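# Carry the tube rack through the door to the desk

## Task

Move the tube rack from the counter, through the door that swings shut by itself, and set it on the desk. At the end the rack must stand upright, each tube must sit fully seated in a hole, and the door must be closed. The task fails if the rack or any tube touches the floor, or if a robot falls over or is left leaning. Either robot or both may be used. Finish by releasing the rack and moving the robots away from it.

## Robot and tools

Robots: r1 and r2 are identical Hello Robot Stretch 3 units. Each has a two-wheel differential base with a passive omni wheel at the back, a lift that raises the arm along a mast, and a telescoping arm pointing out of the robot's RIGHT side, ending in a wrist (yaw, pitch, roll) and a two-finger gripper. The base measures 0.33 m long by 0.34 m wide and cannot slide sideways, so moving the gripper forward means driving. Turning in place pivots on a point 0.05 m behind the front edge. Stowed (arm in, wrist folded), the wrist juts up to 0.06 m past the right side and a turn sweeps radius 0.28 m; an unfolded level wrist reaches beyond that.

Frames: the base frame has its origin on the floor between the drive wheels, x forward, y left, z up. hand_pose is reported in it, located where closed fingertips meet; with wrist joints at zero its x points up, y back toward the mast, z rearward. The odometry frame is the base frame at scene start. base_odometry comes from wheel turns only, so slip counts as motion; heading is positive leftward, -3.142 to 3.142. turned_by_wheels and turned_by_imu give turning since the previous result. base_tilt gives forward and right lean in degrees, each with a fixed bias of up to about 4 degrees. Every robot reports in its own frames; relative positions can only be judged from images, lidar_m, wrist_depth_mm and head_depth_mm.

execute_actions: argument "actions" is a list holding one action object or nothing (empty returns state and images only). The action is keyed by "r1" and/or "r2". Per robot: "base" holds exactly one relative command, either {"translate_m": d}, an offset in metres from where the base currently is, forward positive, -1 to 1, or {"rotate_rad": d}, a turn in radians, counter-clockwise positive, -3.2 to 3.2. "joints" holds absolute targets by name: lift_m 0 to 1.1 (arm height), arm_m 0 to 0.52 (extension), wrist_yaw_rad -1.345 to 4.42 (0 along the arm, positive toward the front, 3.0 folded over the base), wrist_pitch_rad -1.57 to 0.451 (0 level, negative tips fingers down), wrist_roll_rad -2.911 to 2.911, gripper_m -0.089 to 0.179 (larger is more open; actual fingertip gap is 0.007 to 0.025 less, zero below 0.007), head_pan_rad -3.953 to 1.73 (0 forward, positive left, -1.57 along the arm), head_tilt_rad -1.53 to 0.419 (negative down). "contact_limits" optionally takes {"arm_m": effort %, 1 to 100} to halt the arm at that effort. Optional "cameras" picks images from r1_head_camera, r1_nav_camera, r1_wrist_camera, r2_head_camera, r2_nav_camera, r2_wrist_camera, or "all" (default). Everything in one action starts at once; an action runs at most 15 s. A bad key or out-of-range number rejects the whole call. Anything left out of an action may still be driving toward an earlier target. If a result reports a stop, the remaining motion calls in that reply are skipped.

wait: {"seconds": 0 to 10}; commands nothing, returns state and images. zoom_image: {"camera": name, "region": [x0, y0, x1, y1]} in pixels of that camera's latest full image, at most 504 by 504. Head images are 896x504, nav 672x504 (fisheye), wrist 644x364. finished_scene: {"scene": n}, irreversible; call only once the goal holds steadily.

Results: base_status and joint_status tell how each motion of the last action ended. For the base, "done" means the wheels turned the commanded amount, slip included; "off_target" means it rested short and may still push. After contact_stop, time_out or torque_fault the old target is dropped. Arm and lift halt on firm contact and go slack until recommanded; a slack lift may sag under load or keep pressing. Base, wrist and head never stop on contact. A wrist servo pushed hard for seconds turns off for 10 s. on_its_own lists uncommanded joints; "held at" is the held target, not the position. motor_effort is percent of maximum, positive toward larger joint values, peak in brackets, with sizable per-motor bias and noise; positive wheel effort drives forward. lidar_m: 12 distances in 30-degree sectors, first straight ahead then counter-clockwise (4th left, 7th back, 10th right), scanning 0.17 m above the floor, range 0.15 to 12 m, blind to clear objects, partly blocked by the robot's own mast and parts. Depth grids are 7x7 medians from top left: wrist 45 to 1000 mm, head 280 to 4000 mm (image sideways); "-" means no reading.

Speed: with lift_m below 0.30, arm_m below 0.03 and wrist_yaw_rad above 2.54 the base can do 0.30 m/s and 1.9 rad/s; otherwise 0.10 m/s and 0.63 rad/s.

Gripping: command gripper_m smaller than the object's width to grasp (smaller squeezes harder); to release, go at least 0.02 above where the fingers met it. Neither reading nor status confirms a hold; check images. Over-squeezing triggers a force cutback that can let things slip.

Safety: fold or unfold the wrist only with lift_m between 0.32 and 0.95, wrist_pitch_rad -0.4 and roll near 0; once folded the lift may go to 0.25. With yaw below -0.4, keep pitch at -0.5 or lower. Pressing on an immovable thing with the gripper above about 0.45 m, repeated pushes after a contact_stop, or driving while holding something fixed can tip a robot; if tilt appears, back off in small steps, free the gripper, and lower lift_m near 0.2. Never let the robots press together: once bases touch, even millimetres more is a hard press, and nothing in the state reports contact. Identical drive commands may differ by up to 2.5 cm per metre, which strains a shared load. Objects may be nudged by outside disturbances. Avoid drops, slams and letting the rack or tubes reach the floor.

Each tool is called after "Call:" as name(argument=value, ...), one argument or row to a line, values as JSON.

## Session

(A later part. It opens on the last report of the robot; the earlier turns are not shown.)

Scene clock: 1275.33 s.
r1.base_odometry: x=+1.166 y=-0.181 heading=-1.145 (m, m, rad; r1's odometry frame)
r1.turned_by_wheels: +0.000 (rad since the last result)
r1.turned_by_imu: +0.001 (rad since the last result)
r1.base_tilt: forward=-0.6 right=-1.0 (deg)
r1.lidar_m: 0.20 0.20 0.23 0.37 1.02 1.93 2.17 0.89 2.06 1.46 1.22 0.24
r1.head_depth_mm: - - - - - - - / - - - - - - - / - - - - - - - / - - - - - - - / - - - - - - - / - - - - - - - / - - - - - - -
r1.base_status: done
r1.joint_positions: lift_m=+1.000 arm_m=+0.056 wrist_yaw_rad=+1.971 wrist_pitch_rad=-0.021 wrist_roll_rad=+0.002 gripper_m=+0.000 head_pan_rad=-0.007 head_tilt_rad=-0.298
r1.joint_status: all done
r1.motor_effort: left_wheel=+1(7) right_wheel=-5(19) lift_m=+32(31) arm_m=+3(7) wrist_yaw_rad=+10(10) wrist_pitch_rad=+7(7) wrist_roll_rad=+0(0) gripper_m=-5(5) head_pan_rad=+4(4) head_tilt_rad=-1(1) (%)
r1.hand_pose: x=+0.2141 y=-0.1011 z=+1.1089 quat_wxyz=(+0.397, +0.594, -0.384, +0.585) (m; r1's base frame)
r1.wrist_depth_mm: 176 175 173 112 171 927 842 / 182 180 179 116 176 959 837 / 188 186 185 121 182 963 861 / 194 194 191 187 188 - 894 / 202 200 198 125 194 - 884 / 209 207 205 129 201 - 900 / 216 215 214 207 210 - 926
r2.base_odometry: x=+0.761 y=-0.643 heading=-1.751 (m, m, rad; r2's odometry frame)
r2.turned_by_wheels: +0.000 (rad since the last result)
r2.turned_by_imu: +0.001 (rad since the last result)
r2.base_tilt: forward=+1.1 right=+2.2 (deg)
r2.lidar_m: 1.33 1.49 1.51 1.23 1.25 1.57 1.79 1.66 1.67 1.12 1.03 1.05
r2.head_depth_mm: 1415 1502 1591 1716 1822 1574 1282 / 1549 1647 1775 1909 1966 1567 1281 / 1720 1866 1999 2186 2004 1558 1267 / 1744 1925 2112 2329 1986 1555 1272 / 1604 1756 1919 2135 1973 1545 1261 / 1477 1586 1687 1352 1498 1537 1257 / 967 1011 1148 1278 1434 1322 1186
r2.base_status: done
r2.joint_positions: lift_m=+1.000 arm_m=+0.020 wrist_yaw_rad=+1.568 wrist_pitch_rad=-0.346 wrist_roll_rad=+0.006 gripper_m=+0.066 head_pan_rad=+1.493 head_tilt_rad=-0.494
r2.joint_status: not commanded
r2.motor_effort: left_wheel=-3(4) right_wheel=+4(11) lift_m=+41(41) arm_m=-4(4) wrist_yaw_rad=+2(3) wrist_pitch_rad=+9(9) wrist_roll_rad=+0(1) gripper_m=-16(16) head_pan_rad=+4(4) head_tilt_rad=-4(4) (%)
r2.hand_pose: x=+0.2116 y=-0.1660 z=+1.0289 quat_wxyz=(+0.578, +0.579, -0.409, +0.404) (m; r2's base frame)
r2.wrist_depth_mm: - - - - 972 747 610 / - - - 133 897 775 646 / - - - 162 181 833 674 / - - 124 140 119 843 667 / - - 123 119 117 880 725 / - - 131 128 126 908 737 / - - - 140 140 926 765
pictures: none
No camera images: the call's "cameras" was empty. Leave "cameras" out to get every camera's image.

Call:
execute_actions(
  actions=[
    {"r1": {"base": {"translate_m": -0.048}, "joints": {"arm_m": 0.071}}, "r2": {"base": {"translate_m": 0.1}}},
  ],
  cameras=[],
)

Scene clock: 1283.83 s.
r1.base_odometry: x=+1.147 y=-0.137 heading=-1.145 (m, m, rad; r1's odometry frame)
r1.turned_by_wheels: +0.000 (rad since the last result)
r1.turned_by_imu: +0.001 (rad since the last result)
r1.base_tilt: forward=-0.6 right=-1.1 (deg)
r1.lidar_m: 0.21 0.21 0.24 0.41 1.08 1.90 2.13 0.90 2.03 1.51 1.26 0.24
r1.head_depth_mm: - - - - - - - / - - - - - - - / - - - - - - - / - - - - - - - / - - - - - - - / - - - - - - - / - - - - - - -
r1.base_status: done
r1.joint_positions: lift_m=+1.000 arm_m=+0.071 wrist_yaw_rad=+1.980 wrist_pitch_rad=-0.021 wrist_roll_rad=+0.002 gripper_m=+0.000 head_pan_rad=-0.007 head_tilt_rad=-0.298
r1.joint_status: all done
r1.motor_effort: left_wheel=+3(7) right_wheel=-7(17) lift_m=+31(31) arm_m=+5(8) wrist_yaw_rad=+1(11) wrist_pitch_rad=+7(7) wrist_roll_rad=+0(0) gripper_m=-5(5) head_pan_rad=+4(4) head_tilt_rad=-1(1) (%)
r1.hand_pose: x=+0.2133 y=-0.1140 z=+1.1089 quat_wxyz=(+0.395, +0.596, -0.382, +0.586) (m; r1's base frame)
r1.wrist_depth_mm: 185 181 176 112 167 956 851 / 190 187 182 115 173 976 860 / 198 194 188 119 178 - 875 / 206 200 194 185 183 - 907 / 213 208 202 125 191 - 917 / 222 216 210 128 197 - 929 / 231 225 217 140 207 - 945
r2.base_odometry: x=+0.743 y=-0.741 heading=-1.751 (m, m, rad; r2's odometry frame)
r2.turned_by_wheels: +0.000 (rad since the last result)
r2.turned_by_imu: +0.001 (rad since the last result)
r2.base_tilt: forward=+1.0 right=+2.3 (deg)
r2.lidar_m: 1.25 1.41 1.43 1.20 1.21 1.58 1.88 1.74 1.57 1.05 0.98 0.99
r2.head_depth_mm: 1334 1413 1518 1620 1727 1578 1289 / 1463 1568 1678 1802 1893 1566 1285 / 1626 1739 1881 2056 1998 1552 1269 / 1763 1917 2116 2341 1995 1547 1270 / 1658 1812 1997 2216 1970 1543 1267 / 1542 1674 1826 2001 1888 1529 1252 / 1420 1043 1137 1255 1384 1505 1222
r2.base_status: done
r2.joint_positions: lift_m=+1.000 arm_m=+0.020 wrist_yaw_rad=+1.568 wrist_pitch_rad=-0.346 wrist_roll_rad=+0.006 gripper_m=+0.066 head_pan_rad=+1.493 head_tilt_rad=-0.494
r2.joint_status: not commanded
r2.motor_effort: left_wheel=-3(6) right_wheel=+4(9) lift_m=+41(41) arm_m=-5(4) wrist_yaw_rad=+2(2) wrist_pitch_rad=+9(9) wrist_roll_rad=+0(0) gripper_m=-17(15) head_pan_rad=+4(4) head_tilt_rad=-4(4) (%)
r2.hand_pose: x=+0.2116 y=-0.1660 z=+1.0289 quat_wxyz=(+0.578, +0.579, -0.409, +0.404) (m; r2's base frame)
r2.wrist_depth_mm: - - - - 884 702 576 / - - - 134 846 752 604 / - - - 163 182 760 622 / - - 124 141 119 799 636 / - - 123 119 117 841 664 / - - 130 128 126 843 672 / - - - 139 140 874 732
pictures: none
No camera images: the call's "cameras" was empty. Leave "cameras" out to get every camera's image.

Call:
execute_actions(
  actions=[
    {"r1": {"base": {"rotate_rad": -0.13}, "joints": {"arm_m": 0.047}}, "r2": {"base": {"translate_m": 0.1}}},
  ],
  cameras=[],
)

Scene clock: 1288.97 s.
r1.base_odometry: x=+1.147 y=-0.137 heading=-1.275 (m, m, rad; r1's odometry frame)
r1.turned_by_wheels: -0.130 (rad since the last result)
r1.turned_by_imu: -0.127 (rad since the last result)
r1.base_tilt: forward=-0.6 right=-1.0 (deg)
r1.lidar_m: 0.20 0.20 0.21 0.32 0.91 1.90 2.01 2.08 0.95 1.67 1.28 0.25
r1.head_depth_mm: - - - - - - - / - - - - - - - / - - - - - - - / - - - - - - - / - - - - - - - / - - - - - - - / - - - - - - -
r1.base_status: done
r1.joint_positions: lift_m=+1.000 arm_m=+0.047 wrist_yaw_rad=+1.972 wrist_pitch_rad=-0.021 wrist_roll_rad=+0.002 gripper_m=+0.000 head_pan_rad=-0.007 head_tilt_rad=-0.298
r1.joint_status: all done
r1.motor_effort: left_wheel=+2(12) right_wheel=-7(14) lift_m=+32(32) arm_m=-5(4) wrist_yaw_rad=+9(9) wrist_pitch_rad=+7(7) wrist_roll_rad=+0(0) gripper_m=-5(5) head_pan_rad=+3(4) head_tilt_rad=-1(1) (%)
r1.hand_pose: x=+0.2140 y=-0.0925 z=+1.1089 quat_wxyz=(+0.397, +0.594, -0.384, +0.585) (m; r1's base frame)
r1.wrist_depth_mm: 169 170 171 112 174 - 832 / 175 175 177 116 180 - 843 / 180 181 182 123 187 - 861 / 186 187 188 188 193 - 884 / 192 194 194 126 199 - 891 / 199 200 201 129 207 - 912 / 205 207 210 208 214 - 921
r2.base_odometry: x=+0.725 y=-0.840 heading=-1.751 (m, m, rad; r2's odometry frame)
r2.turned_by_wheels: +0.000 (rad since the last result)
r2.turned_by_imu: +0.001 (rad since the last result)
r2.base_tilt: forward=+1.0 right=+2.3 (deg)
r2.lidar_m: 1.18 1.33 1.34 1.71 1.17 1.58 1.97 1.82 1.48 0.99 0.92 0.93
r2.head_depth_mm: 1259 1334 1427 1514 1634 1575 1287 / 1383 1470 1582 1708 1807 1578 1280 / 1526 1641 1785 1929 1963 1563 1279 / 1713 1850 2029 2243 1998 1552 1273 / 1720 1881 2065 2277 1983 1544 1264 / 1595 1735 1878 2081 1948 1536 1262 / 1488 1599 1730 1913 1946 1498 1243
r2.base_status: done
r2.joint_positions: lift_m=+1.000 arm_m=+0.020 wrist_yaw_rad=+1.568 wrist_pitch_rad=-0.346 wrist_roll_rad=+0.006 gripper_m=+0.066 head_pan_rad=+1.493 head_tilt_rad=-0.494
r2.joint_status: not commanded
r2.motor_effort: left_wheel=-3(5) right_wheel=+4(10) lift_m=+41(41) arm_m=-4(4) wrist_yaw_rad=+3(3) wrist_pitch_rad=+8(9) wrist_roll_rad=+0(0) gripper_m=-17(16) head_pan_rad=+4(4) head_tilt_rad=-4(4) (%)
r2.hand_pose: x=+0.2116 y=-0.1660 z=+1.0289 quat_wxyz=(+0.578, +0.579, -0.409, +0.404) (m; r2's base frame)
r2.wrist_depth_mm: 945 - - - 846 667 535 / - - - 133 795 674 564 / - - - 162 180 698 576 / - - 124 140 119 723 594 / - - 123 119 117 763 617 / - - 130 129 126 799 646 / - - - 139 140 798 665
pictures: none
No camera images: the call's "cameras" was empty. Leave "cameras" out to get every camera's image.

Call:
execute_actions(
  actions=[
    {"r1": {"base": {"translate_m": -0.048}, "joints": {"arm_m": 0.064}}, "r2": {"base": {"translate_m": 0.1}}},
  ],
  cameras=[],
)

Scene clock: 1302.93 s.
r1.base_odometry: x=+1.133 y=-0.091 heading=-1.275 (m, m, rad; r1's odometry frame)
r1.turned_by_wheels: +0.000 (rad since the last result)
r1.turned_by_imu: +0.001 (rad since the last result)
r1.base_tilt: forward=-0.6 right=-1.0 (deg)
r1.lidar_m: 0.20 0.20 0.22 0.36 0.95 1.86 1.97 2.06 0.98 1.72 1.32 0.24
r1.head_depth_mm: - - - - - - - / - - - - - - - / - - - - - - - / - - - - - - - / - - - - - - - / - - - - - - - / - - - - - - -
r1.base_status: done
r1.joint_positions: lift_m=+1.000 arm_m=+0.064 wrist_yaw_rad=+1.974 wrist_pitch_rad=-0.021 wrist_roll_rad=+0.002 gripper_m=+0.000 head_pan_rad=-0.007 head_tilt_rad=-0.298
r1.joint_status: all done
r1.motor_effort: left_wheel=+2(7) right_wheel=-5(17) lift_m=+32(31) arm_m=+4(6) wrist_yaw_rad=+7(9) wrist_pitch_rad=+7(7) wrist_roll_rad=+0(0) gripper_m=-5(6) head_pan_rad=+3(4) head_tilt_rad=-1(1) (%)
r1.hand_pose: x=+0.2138 y=-0.1084 z=+1.1090 quat_wxyz=(+0.396, +0.594, -0.383, +0.585) (m; r1's base frame)
r1.wrist_depth_mm: 176 175 173 112 171 - 855 / 181 181 179 115 178 - 865 / 188 186 184 120 182 - 901 / 194 192 191 186 188 - 903 / 201 200 197 126 194 - 929 / 208 207 205 128 200 - 927 / 217 215 213 140 211 - 957
r2.base_odometry: x=+0.707 y=-0.938 heading=-1.751 (m, m, rad; r2's odometry frame)
r2.turned_by_wheels: +0.000 (rad since the last result)
r2.turned_by_imu: +0.001 (rad since the last result)
r2.base_tilt: forward=+1.1 right=+2.3 (deg)
r2.lidar_m: 1.10 1.25 1.27 1.60 1.12 1.22 2.05 1.90 1.38 0.92 0.86 0.87
r2.head_depth_mm: 1181 1237 1327 1417 1529 1543 1289 / 1291 1378 1481 1591 1726 1568 1280 / 1432 1542 1660 1798 1903 1562 1278 / 1602 1747 1905 2088 1986 1546 1272 / 1747 1914 2120 2330 1974 1540 1263 / 1662 1796 1959 2162 1954 1532 1256 / 1533 1655 1805 1984 1992 1502 1237
r2.base_status: done
r2.joint_positions: lift_m=+1.000 arm_m=+0.020 wrist_yaw_rad=+1.568 wrist_pitch_rad=-0.346 wrist_roll_rad=+0.006 gripper_m=+0.066 head_pan_rad=+1.493 head_tilt_rad=-0.494
r2.joint_status: not commanded
r2.motor_effort: left_wheel=-3(5) right_wheel=+4(9) lift_m=+41(41) arm_m=-4(5) wrist_yaw_rad=+2(2) wrist_pitch_rad=+8(8) wrist_roll_rad=+0(0) gripper_m=-15(16) head_pan_rad=+4(4) head_tilt_rad=-4(4) (%)
r2.hand_pose: x=+0.2116 y=-0.1660 z=+1.0289 quat_wxyz=(+0.578, +0.579, -0.409, +0.404) (m; r2's base frame)
r2.wrist_depth_mm: 904 - - - 780 599 488 / 938 - - 134 693 618 510 / 982 - - 162 181 658 535 / - - 123 141 119 687 552 / - - 123 119 118 713 567 / - - 130 128 126 716 581 / - - - 139 141 742 590
pictures: none
No camera images: the call's "cameras" was empty. Leave "cameras" out to get every camera's image.

Call:
execute_actions(
  actions=[
    {"r1": {"base": {"translate_m": -0.048}, "joints": {"arm_m": 0.078}}, "r2": {"base": {"rotate_rad": 0.73}}},
  ],
  cameras=[],
)

Scene clock: 1309.60 s.
r1.base_odometry: x=+1.119 y=-0.045 heading=-1.274 (m, m, rad; r1's odometry frame)
r1.turned_by_wheels: +0.000 (rad since the last result)
r1.turned_by_imu: +0.001 (rad since the last result)
r1.base_tilt: forward=-0.6 right=-1.0 (deg)
r1.lidar_m: 0.20 0.20 0.23 0.40 0.99 1.82 1.93 2.02 0.98 1.77 1.36 0.24
r1.head_depth_mm: - - - - - - - / - - - - - - - / - - - - - - - / - - - - - - - / - - - - - - - / - - - - - - - / - - - - - - -
r1.base_status: done
r1.joint_positions: lift_m=+1.000 arm_m=+0.078 wrist_yaw_rad=+1.979 wrist_pitch_rad=-0.021 wrist_roll_rad=+0.002 gripper_m=+0.000 head_pan_rad=-0.007 head_tilt_rad=-0.298
r1.joint_status: all done
r1.motor_effort: left_wheel=+3(8) right_wheel=-6(16) lift_m=+31(32) arm_m=+4(8) wrist_yaw_rad=+1(11) wrist_pitch_rad=+7(7) wrist_roll_rad=+0(0) gripper_m=-5(5) head_pan_rad=+4(3) head_tilt_rad=-1(1) (%)
r1.hand_pose: x=+0.2133 y=-0.1211 z=+1.1090 quat_wxyz=(+0.395, +0.595, -0.382, +0.586) (m; r1's base frame)
r1.wrist_depth_mm: 184 181 176 113 167 - 873 / 190 186 182 116 173 - 884 / 196 193 188 120 179 - 907 / 204 199 194 185 185 - 926 / 212 207 201 126 192 - 929 / 220 215 209 128 197 - 980 / 227 222 216 140 208 - 990
r2.base_odometry: x=+0.707 y=-0.938 heading=-1.022 (m, m, rad; r2's odometry frame)
r2.turned_by_wheels: +0.730 (rad since the last result)
r2.turned_by_imu: +0.725 (rad since the last result)
r2.base_tilt: forward=+1.0 right=+2.3 (deg)
r2.lidar_m: 1.25 1.33 1.14 1.09 1.90 1.94 1.90 1.11 0.87 0.86 0.92 1.27
r2.head_depth_mm: 1476 1589 1741 1937 2028 1585 1284 / 936 1014 1139 1932 2015 1562 1277 / 1013 1055 1175 1299 1429 1520 1277 / 1085 946 1313 1446 1620 1444 1273 / 1144 1030 1431 1596 1601 1353 1266 / 1350 978 1664 1888 1966 1435 1256 / 1467 1612 1778 1977 1987 1502 1237
r2.base_status: done
r2.joint_positions: lift_m=+1.000 arm_m=+0.020 wrist_yaw_rad=+1.569 wrist_pitch_rad=-0.346 wrist_roll_rad=+0.006 gripper_m=+0.066 head_pan_rad=+1.493 head_tilt_rad=-0.494
r2.joint_status: not commanded
r2.motor_effort: left_wheel=-4(7) right_wheel=+4(10) lift_m=+41(41) arm_m=-4(4) wrist_yaw_rad=+2(2) wrist_pitch_rad=+9(8) wrist_roll_rad=+0(0) gripper_m=-15(15) head_pan_rad=+4(4) head_tilt_rad=-4(4) (%)
r2.hand_pose: x=+0.2116 y=-0.1659 z=+1.0289 quat_wxyz=(+0.578, +0.579, -0.409, +0.404) (m; r2's base frame)
r2.wrist_depth_mm: - - - - - 953 889 / - - - 133 - - 934 / - - - 161 181 - 923 / - - 123 141 119 - 900 / - - 124 119 117 - 899 / - - 130 129 126 - 911 / - - - 139 140 - 861
pictures: none
No camera images: the call's "cameras" was empty. Leave "cameras" out to get every camera's image.

Call:
execute_actions(
  actions=[
    {"r1": {"base": {"rotate_rad": -0.13}, "joints": {"arm_m": 0.056}}, "r2": {"base": {"rotate_rad": 0.73}}},
  ],
  cameras=[],
)

Scene clock: 1324.70 s.
r1.base_odometry: x=+1.119 y=-0.045 heading=-1.404 (m, m, rad; r1's odometry frame)
r1.turned_by_wheels: -0.130 (rad since the last result)
r1.turned_by_imu: -0.127 (rad since the last result)
r1.base_tilt: forward=-0.7 right=-1.1 (deg)
r1.lidar_m: 0.19 0.19 0.21 0.31 0.87 1.82 1.87 2.10 1.06 2.02 1.41 0.24
r1.head_depth_mm: - - - - - - - / - - - - - - - / - - - - - - - / - - - - - - - / - - - - - - - / - - - - - - - / - - - - - - -
r1.base_status: done
r1.joint_positions: lift_m=+1.000 arm_m=+0.056 wrist_yaw_rad=+1.976 wrist_pitch_rad=-0.021 wrist_roll_rad=+0.002 gripper_m=+0.000 head_pan_rad=-0.007 head_tilt_rad=-0.298
r1.joint_status: all done
r1.motor_effort: left_wheel=+3(11) right_wheel=-8(18) lift_m=+32(32) arm_m=-4(3) wrist_yaw_rad=+5(5) wrist_pitch_rad=+7(7) wrist_roll_rad=+0(0) gripper_m=-5(5) head_pan_rad=+3(5) head_tilt_rad=-2(1) (%)
r1.hand_pose: x=+0.2137 y=-0.1007 z=+1.1090 quat_wxyz=(+0.396, +0.595, -0.383, +0.586) (m; r1's base frame)
r1.wrist_depth_mm: 170 171 172 112 175 - 871 / 175 175 177 116 180 - 891 / 180 181 183 121 186 - 913 / 185 186 188 188 192 - 934 / 192 192 195 126 199 - 937 / 198 199 200 129 207 - 982 / 205 207 209 174 214 - 966
r2.base_odometry: x=+0.707 y=-0.938 heading=-0.292 (m, m, rad; r2's odometry frame)
r2.turned_by_wheels: +0.730 (rad since the last result)
r2.turned_by_imu: +0.725 (rad since the last result)
r2.base_tilt: forward=+1.0 right=+2.3 (deg)
r2.lidar_m: 1.48 1.13 1.09 2.10 1.90 1.61 0.97 0.86 0.86 1.02 1.25 1.25
r2.head_depth_mm: 1593 1686 1801 1943 1953 1395 1227 / 1715 1849 1980 2140 2006 1567 1286 / 1860 2016 2180 2363 2002 1559 1270 / 2032 2230 2433 2568 1987 1546 1268 / 2246 2486 2727 2736 1977 1545 1266 / 2489 2697 2943 2475 1959 1530 1262 / 2356 2485 2049 2256 1976 1501 1238
r2.base_status: done
r2.joint_positions: lift_m=+1.000 arm_m=+0.020 wrist_yaw_rad=+1.569 wrist_pitch_rad=-0.346 wrist_roll_rad=+0.006 gripper_m=+0.066 head_pan_rad=+1.493 head_tilt_rad=-0.494
r2.joint_status: not commanded
r2.motor_effort: left_wheel=-3(8) right_wheel=+4(10) lift_m=+41(41) arm_m=-5(5) wrist_yaw_rad=+2(2) wrist_pitch_rad=+9(9) wrist_roll_rad=+0(0) gripper_m=-16(16) head_pan_rad=+4(4) head_tilt_rad=-4(4) (%)
r2.hand_pose: x=+0.2116 y=-0.1659 z=+1.0289 quat_wxyz=(+0.578, +0.579, -0.409, +0.404) (m; r2's base frame)
r2.wrist_depth_mm: - - - - - 898 770 / 883 - - 134 - 923 771 / 930 - - 162 182 971 800 / - - 123 140 119 - 845 / - - 124 119 118 - 892 / - - 131 128 126 - 927 / - - - 140 140 - -
pictures: none
No camera images: the call's "cameras" was empty. Leave "cameras" out to get every camera's image.

Call:
execute_actions(
  actions=[
    {"r1": {"base": {"translate_m": -0.048}, "joints": {"arm_m": 0.072}}, "r2": {"base": {"rotate_rad": 0.745}, "joints": {"head_pan_rad": 0.0, "head_tilt_rad": -0.35}}},
  ],
  cameras=["r2_nav_camera"],
)

Scene clock: 1331.37 s.
r1.base_odometry: x=+1.111 y=+0.002 heading=-1.404 (m, m, rad; r1's odometry frame)
r1.turned_by_wheels: +0.000 (rad since the last result)
r1.turned_by_imu: +0.001 (rad since the last result)
r1.base_tilt: forward=-0.6 right=-1.1 (deg)
r1.lidar_m: 0.20 0.19 0.22 0.34 0.90 1.78 1.82 2.07 1.07 2.00 1.46 0.24
r1.head_depth_mm: - - - - - - - / - - - - - - - / - - - - - - - / - - - - - - - / - - - - - - - / - - - - - - - / - - - - - - -
r1.base_status: done
r1.joint_positions: lift_m=+1.000 arm_m=+0.072 wrist_yaw_rad=+1.974 wrist_pitch_rad=-0.021 wrist_roll_rad=+0.002 gripper_m=+0.000 head_pan_rad=-0.007 head_tilt_rad=-0.298
r1.joint_status: all done
r1.motor_effort: left_wheel=+2(7) right_wheel=-5(19) lift_m=+32(32) arm_m=+3(6) wrist_yaw_rad=+7(9) wrist_pitch_rad=+7(7) wrist_roll_rad=+0(0) gripper_m=-5(6) head_pan_rad=+4(4) head_tilt_rad=-1(1) (%)
r1.hand_pose: x=+0.2138 y=-0.1163 z=+1.1090 quat_wxyz=(+0.396, +0.594, -0.383, +0.585) (m; r1's base frame)
r1.wrist_depth_mm: 175 174 173 112 171 - 903 / 181 180 179 115 176 - 900 / 187 185 184 120 183 - 927 / 193 191 190 186 189 - 941 / 200 198 197 125 194 - 981 / 207 207 203 128 202 - - / 214 212 213 140 211 - -
r2.base_odometry: x=+0.707 y=-0.938 heading=+0.453 (m, m, rad; r2's odometry frame)
r2.turned_by_wheels: +0.745 (rad since the last result)
r2.turned_by_imu: +0.739 (rad since the last result)
r2.base_tilt: forward=+1.0 right=+2.3 (deg)
r2.lidar_m: 1.08 1.75 1.98 1.90 1.22 0.89 0.86 0.89 1.22 1.25 1.29 1.77
r2.head_depth_mm: 1502 1591 1703 1837 1984 1796 340 / 897 975 1750 1883 2043 1801 1410 / 958 1004 1057 1124 1218 1342 1389 / 1058 1124 919 1272 1371 1481 1397 / 1179 986 844 1461 1579 1628 1258 / 1332 1078 1467 1690 1874 1684 1232 / 1487 1588 1716 1852 2025 1729 1341
r2.base_status: done
r2.joint_positions: lift_m=+1.000 arm_m=+0.020 wrist_yaw_rad=+1.569 wrist_pitch_rad=-0.346 wrist_roll_rad=+0.006 gripper_m=+0.066 head_pan_rad=+0.007 head_tilt_rad=-0.359
r2.joint_status: all done
r2.motor_effort: left_wheel=-4(8) right_wheel=+4(11) lift_m=+41(41) arm_m=-4(4) wrist_yaw_rad=+1(2) wrist_pitch_rad=+9(8) wrist_roll_rad=+0(0) gripper_m=-16(16) head_pan_rad=-5(60) head_tilt_rad=+6(26) (%)
r2.hand_pose: x=+0.2116 y=-0.1659 z=+1.0289 quat_wxyz=(+0.578, +0.579, -0.409, +0.404) (m; r2's base frame)
r2.wrist_depth_mm: - - 901 898 - - - / - - - 134 - - - / - - - 162 181 - - / - - 124 141 119 - - / - - 123 119 117 - - / - - 130 128 127 - - / - - - 139 140 - -
pictures: r2_nav_camera (sideways: a quarter turn counterclockwise sets it upright)
Images, in order (width x height): r2_nav_camera 672x504.

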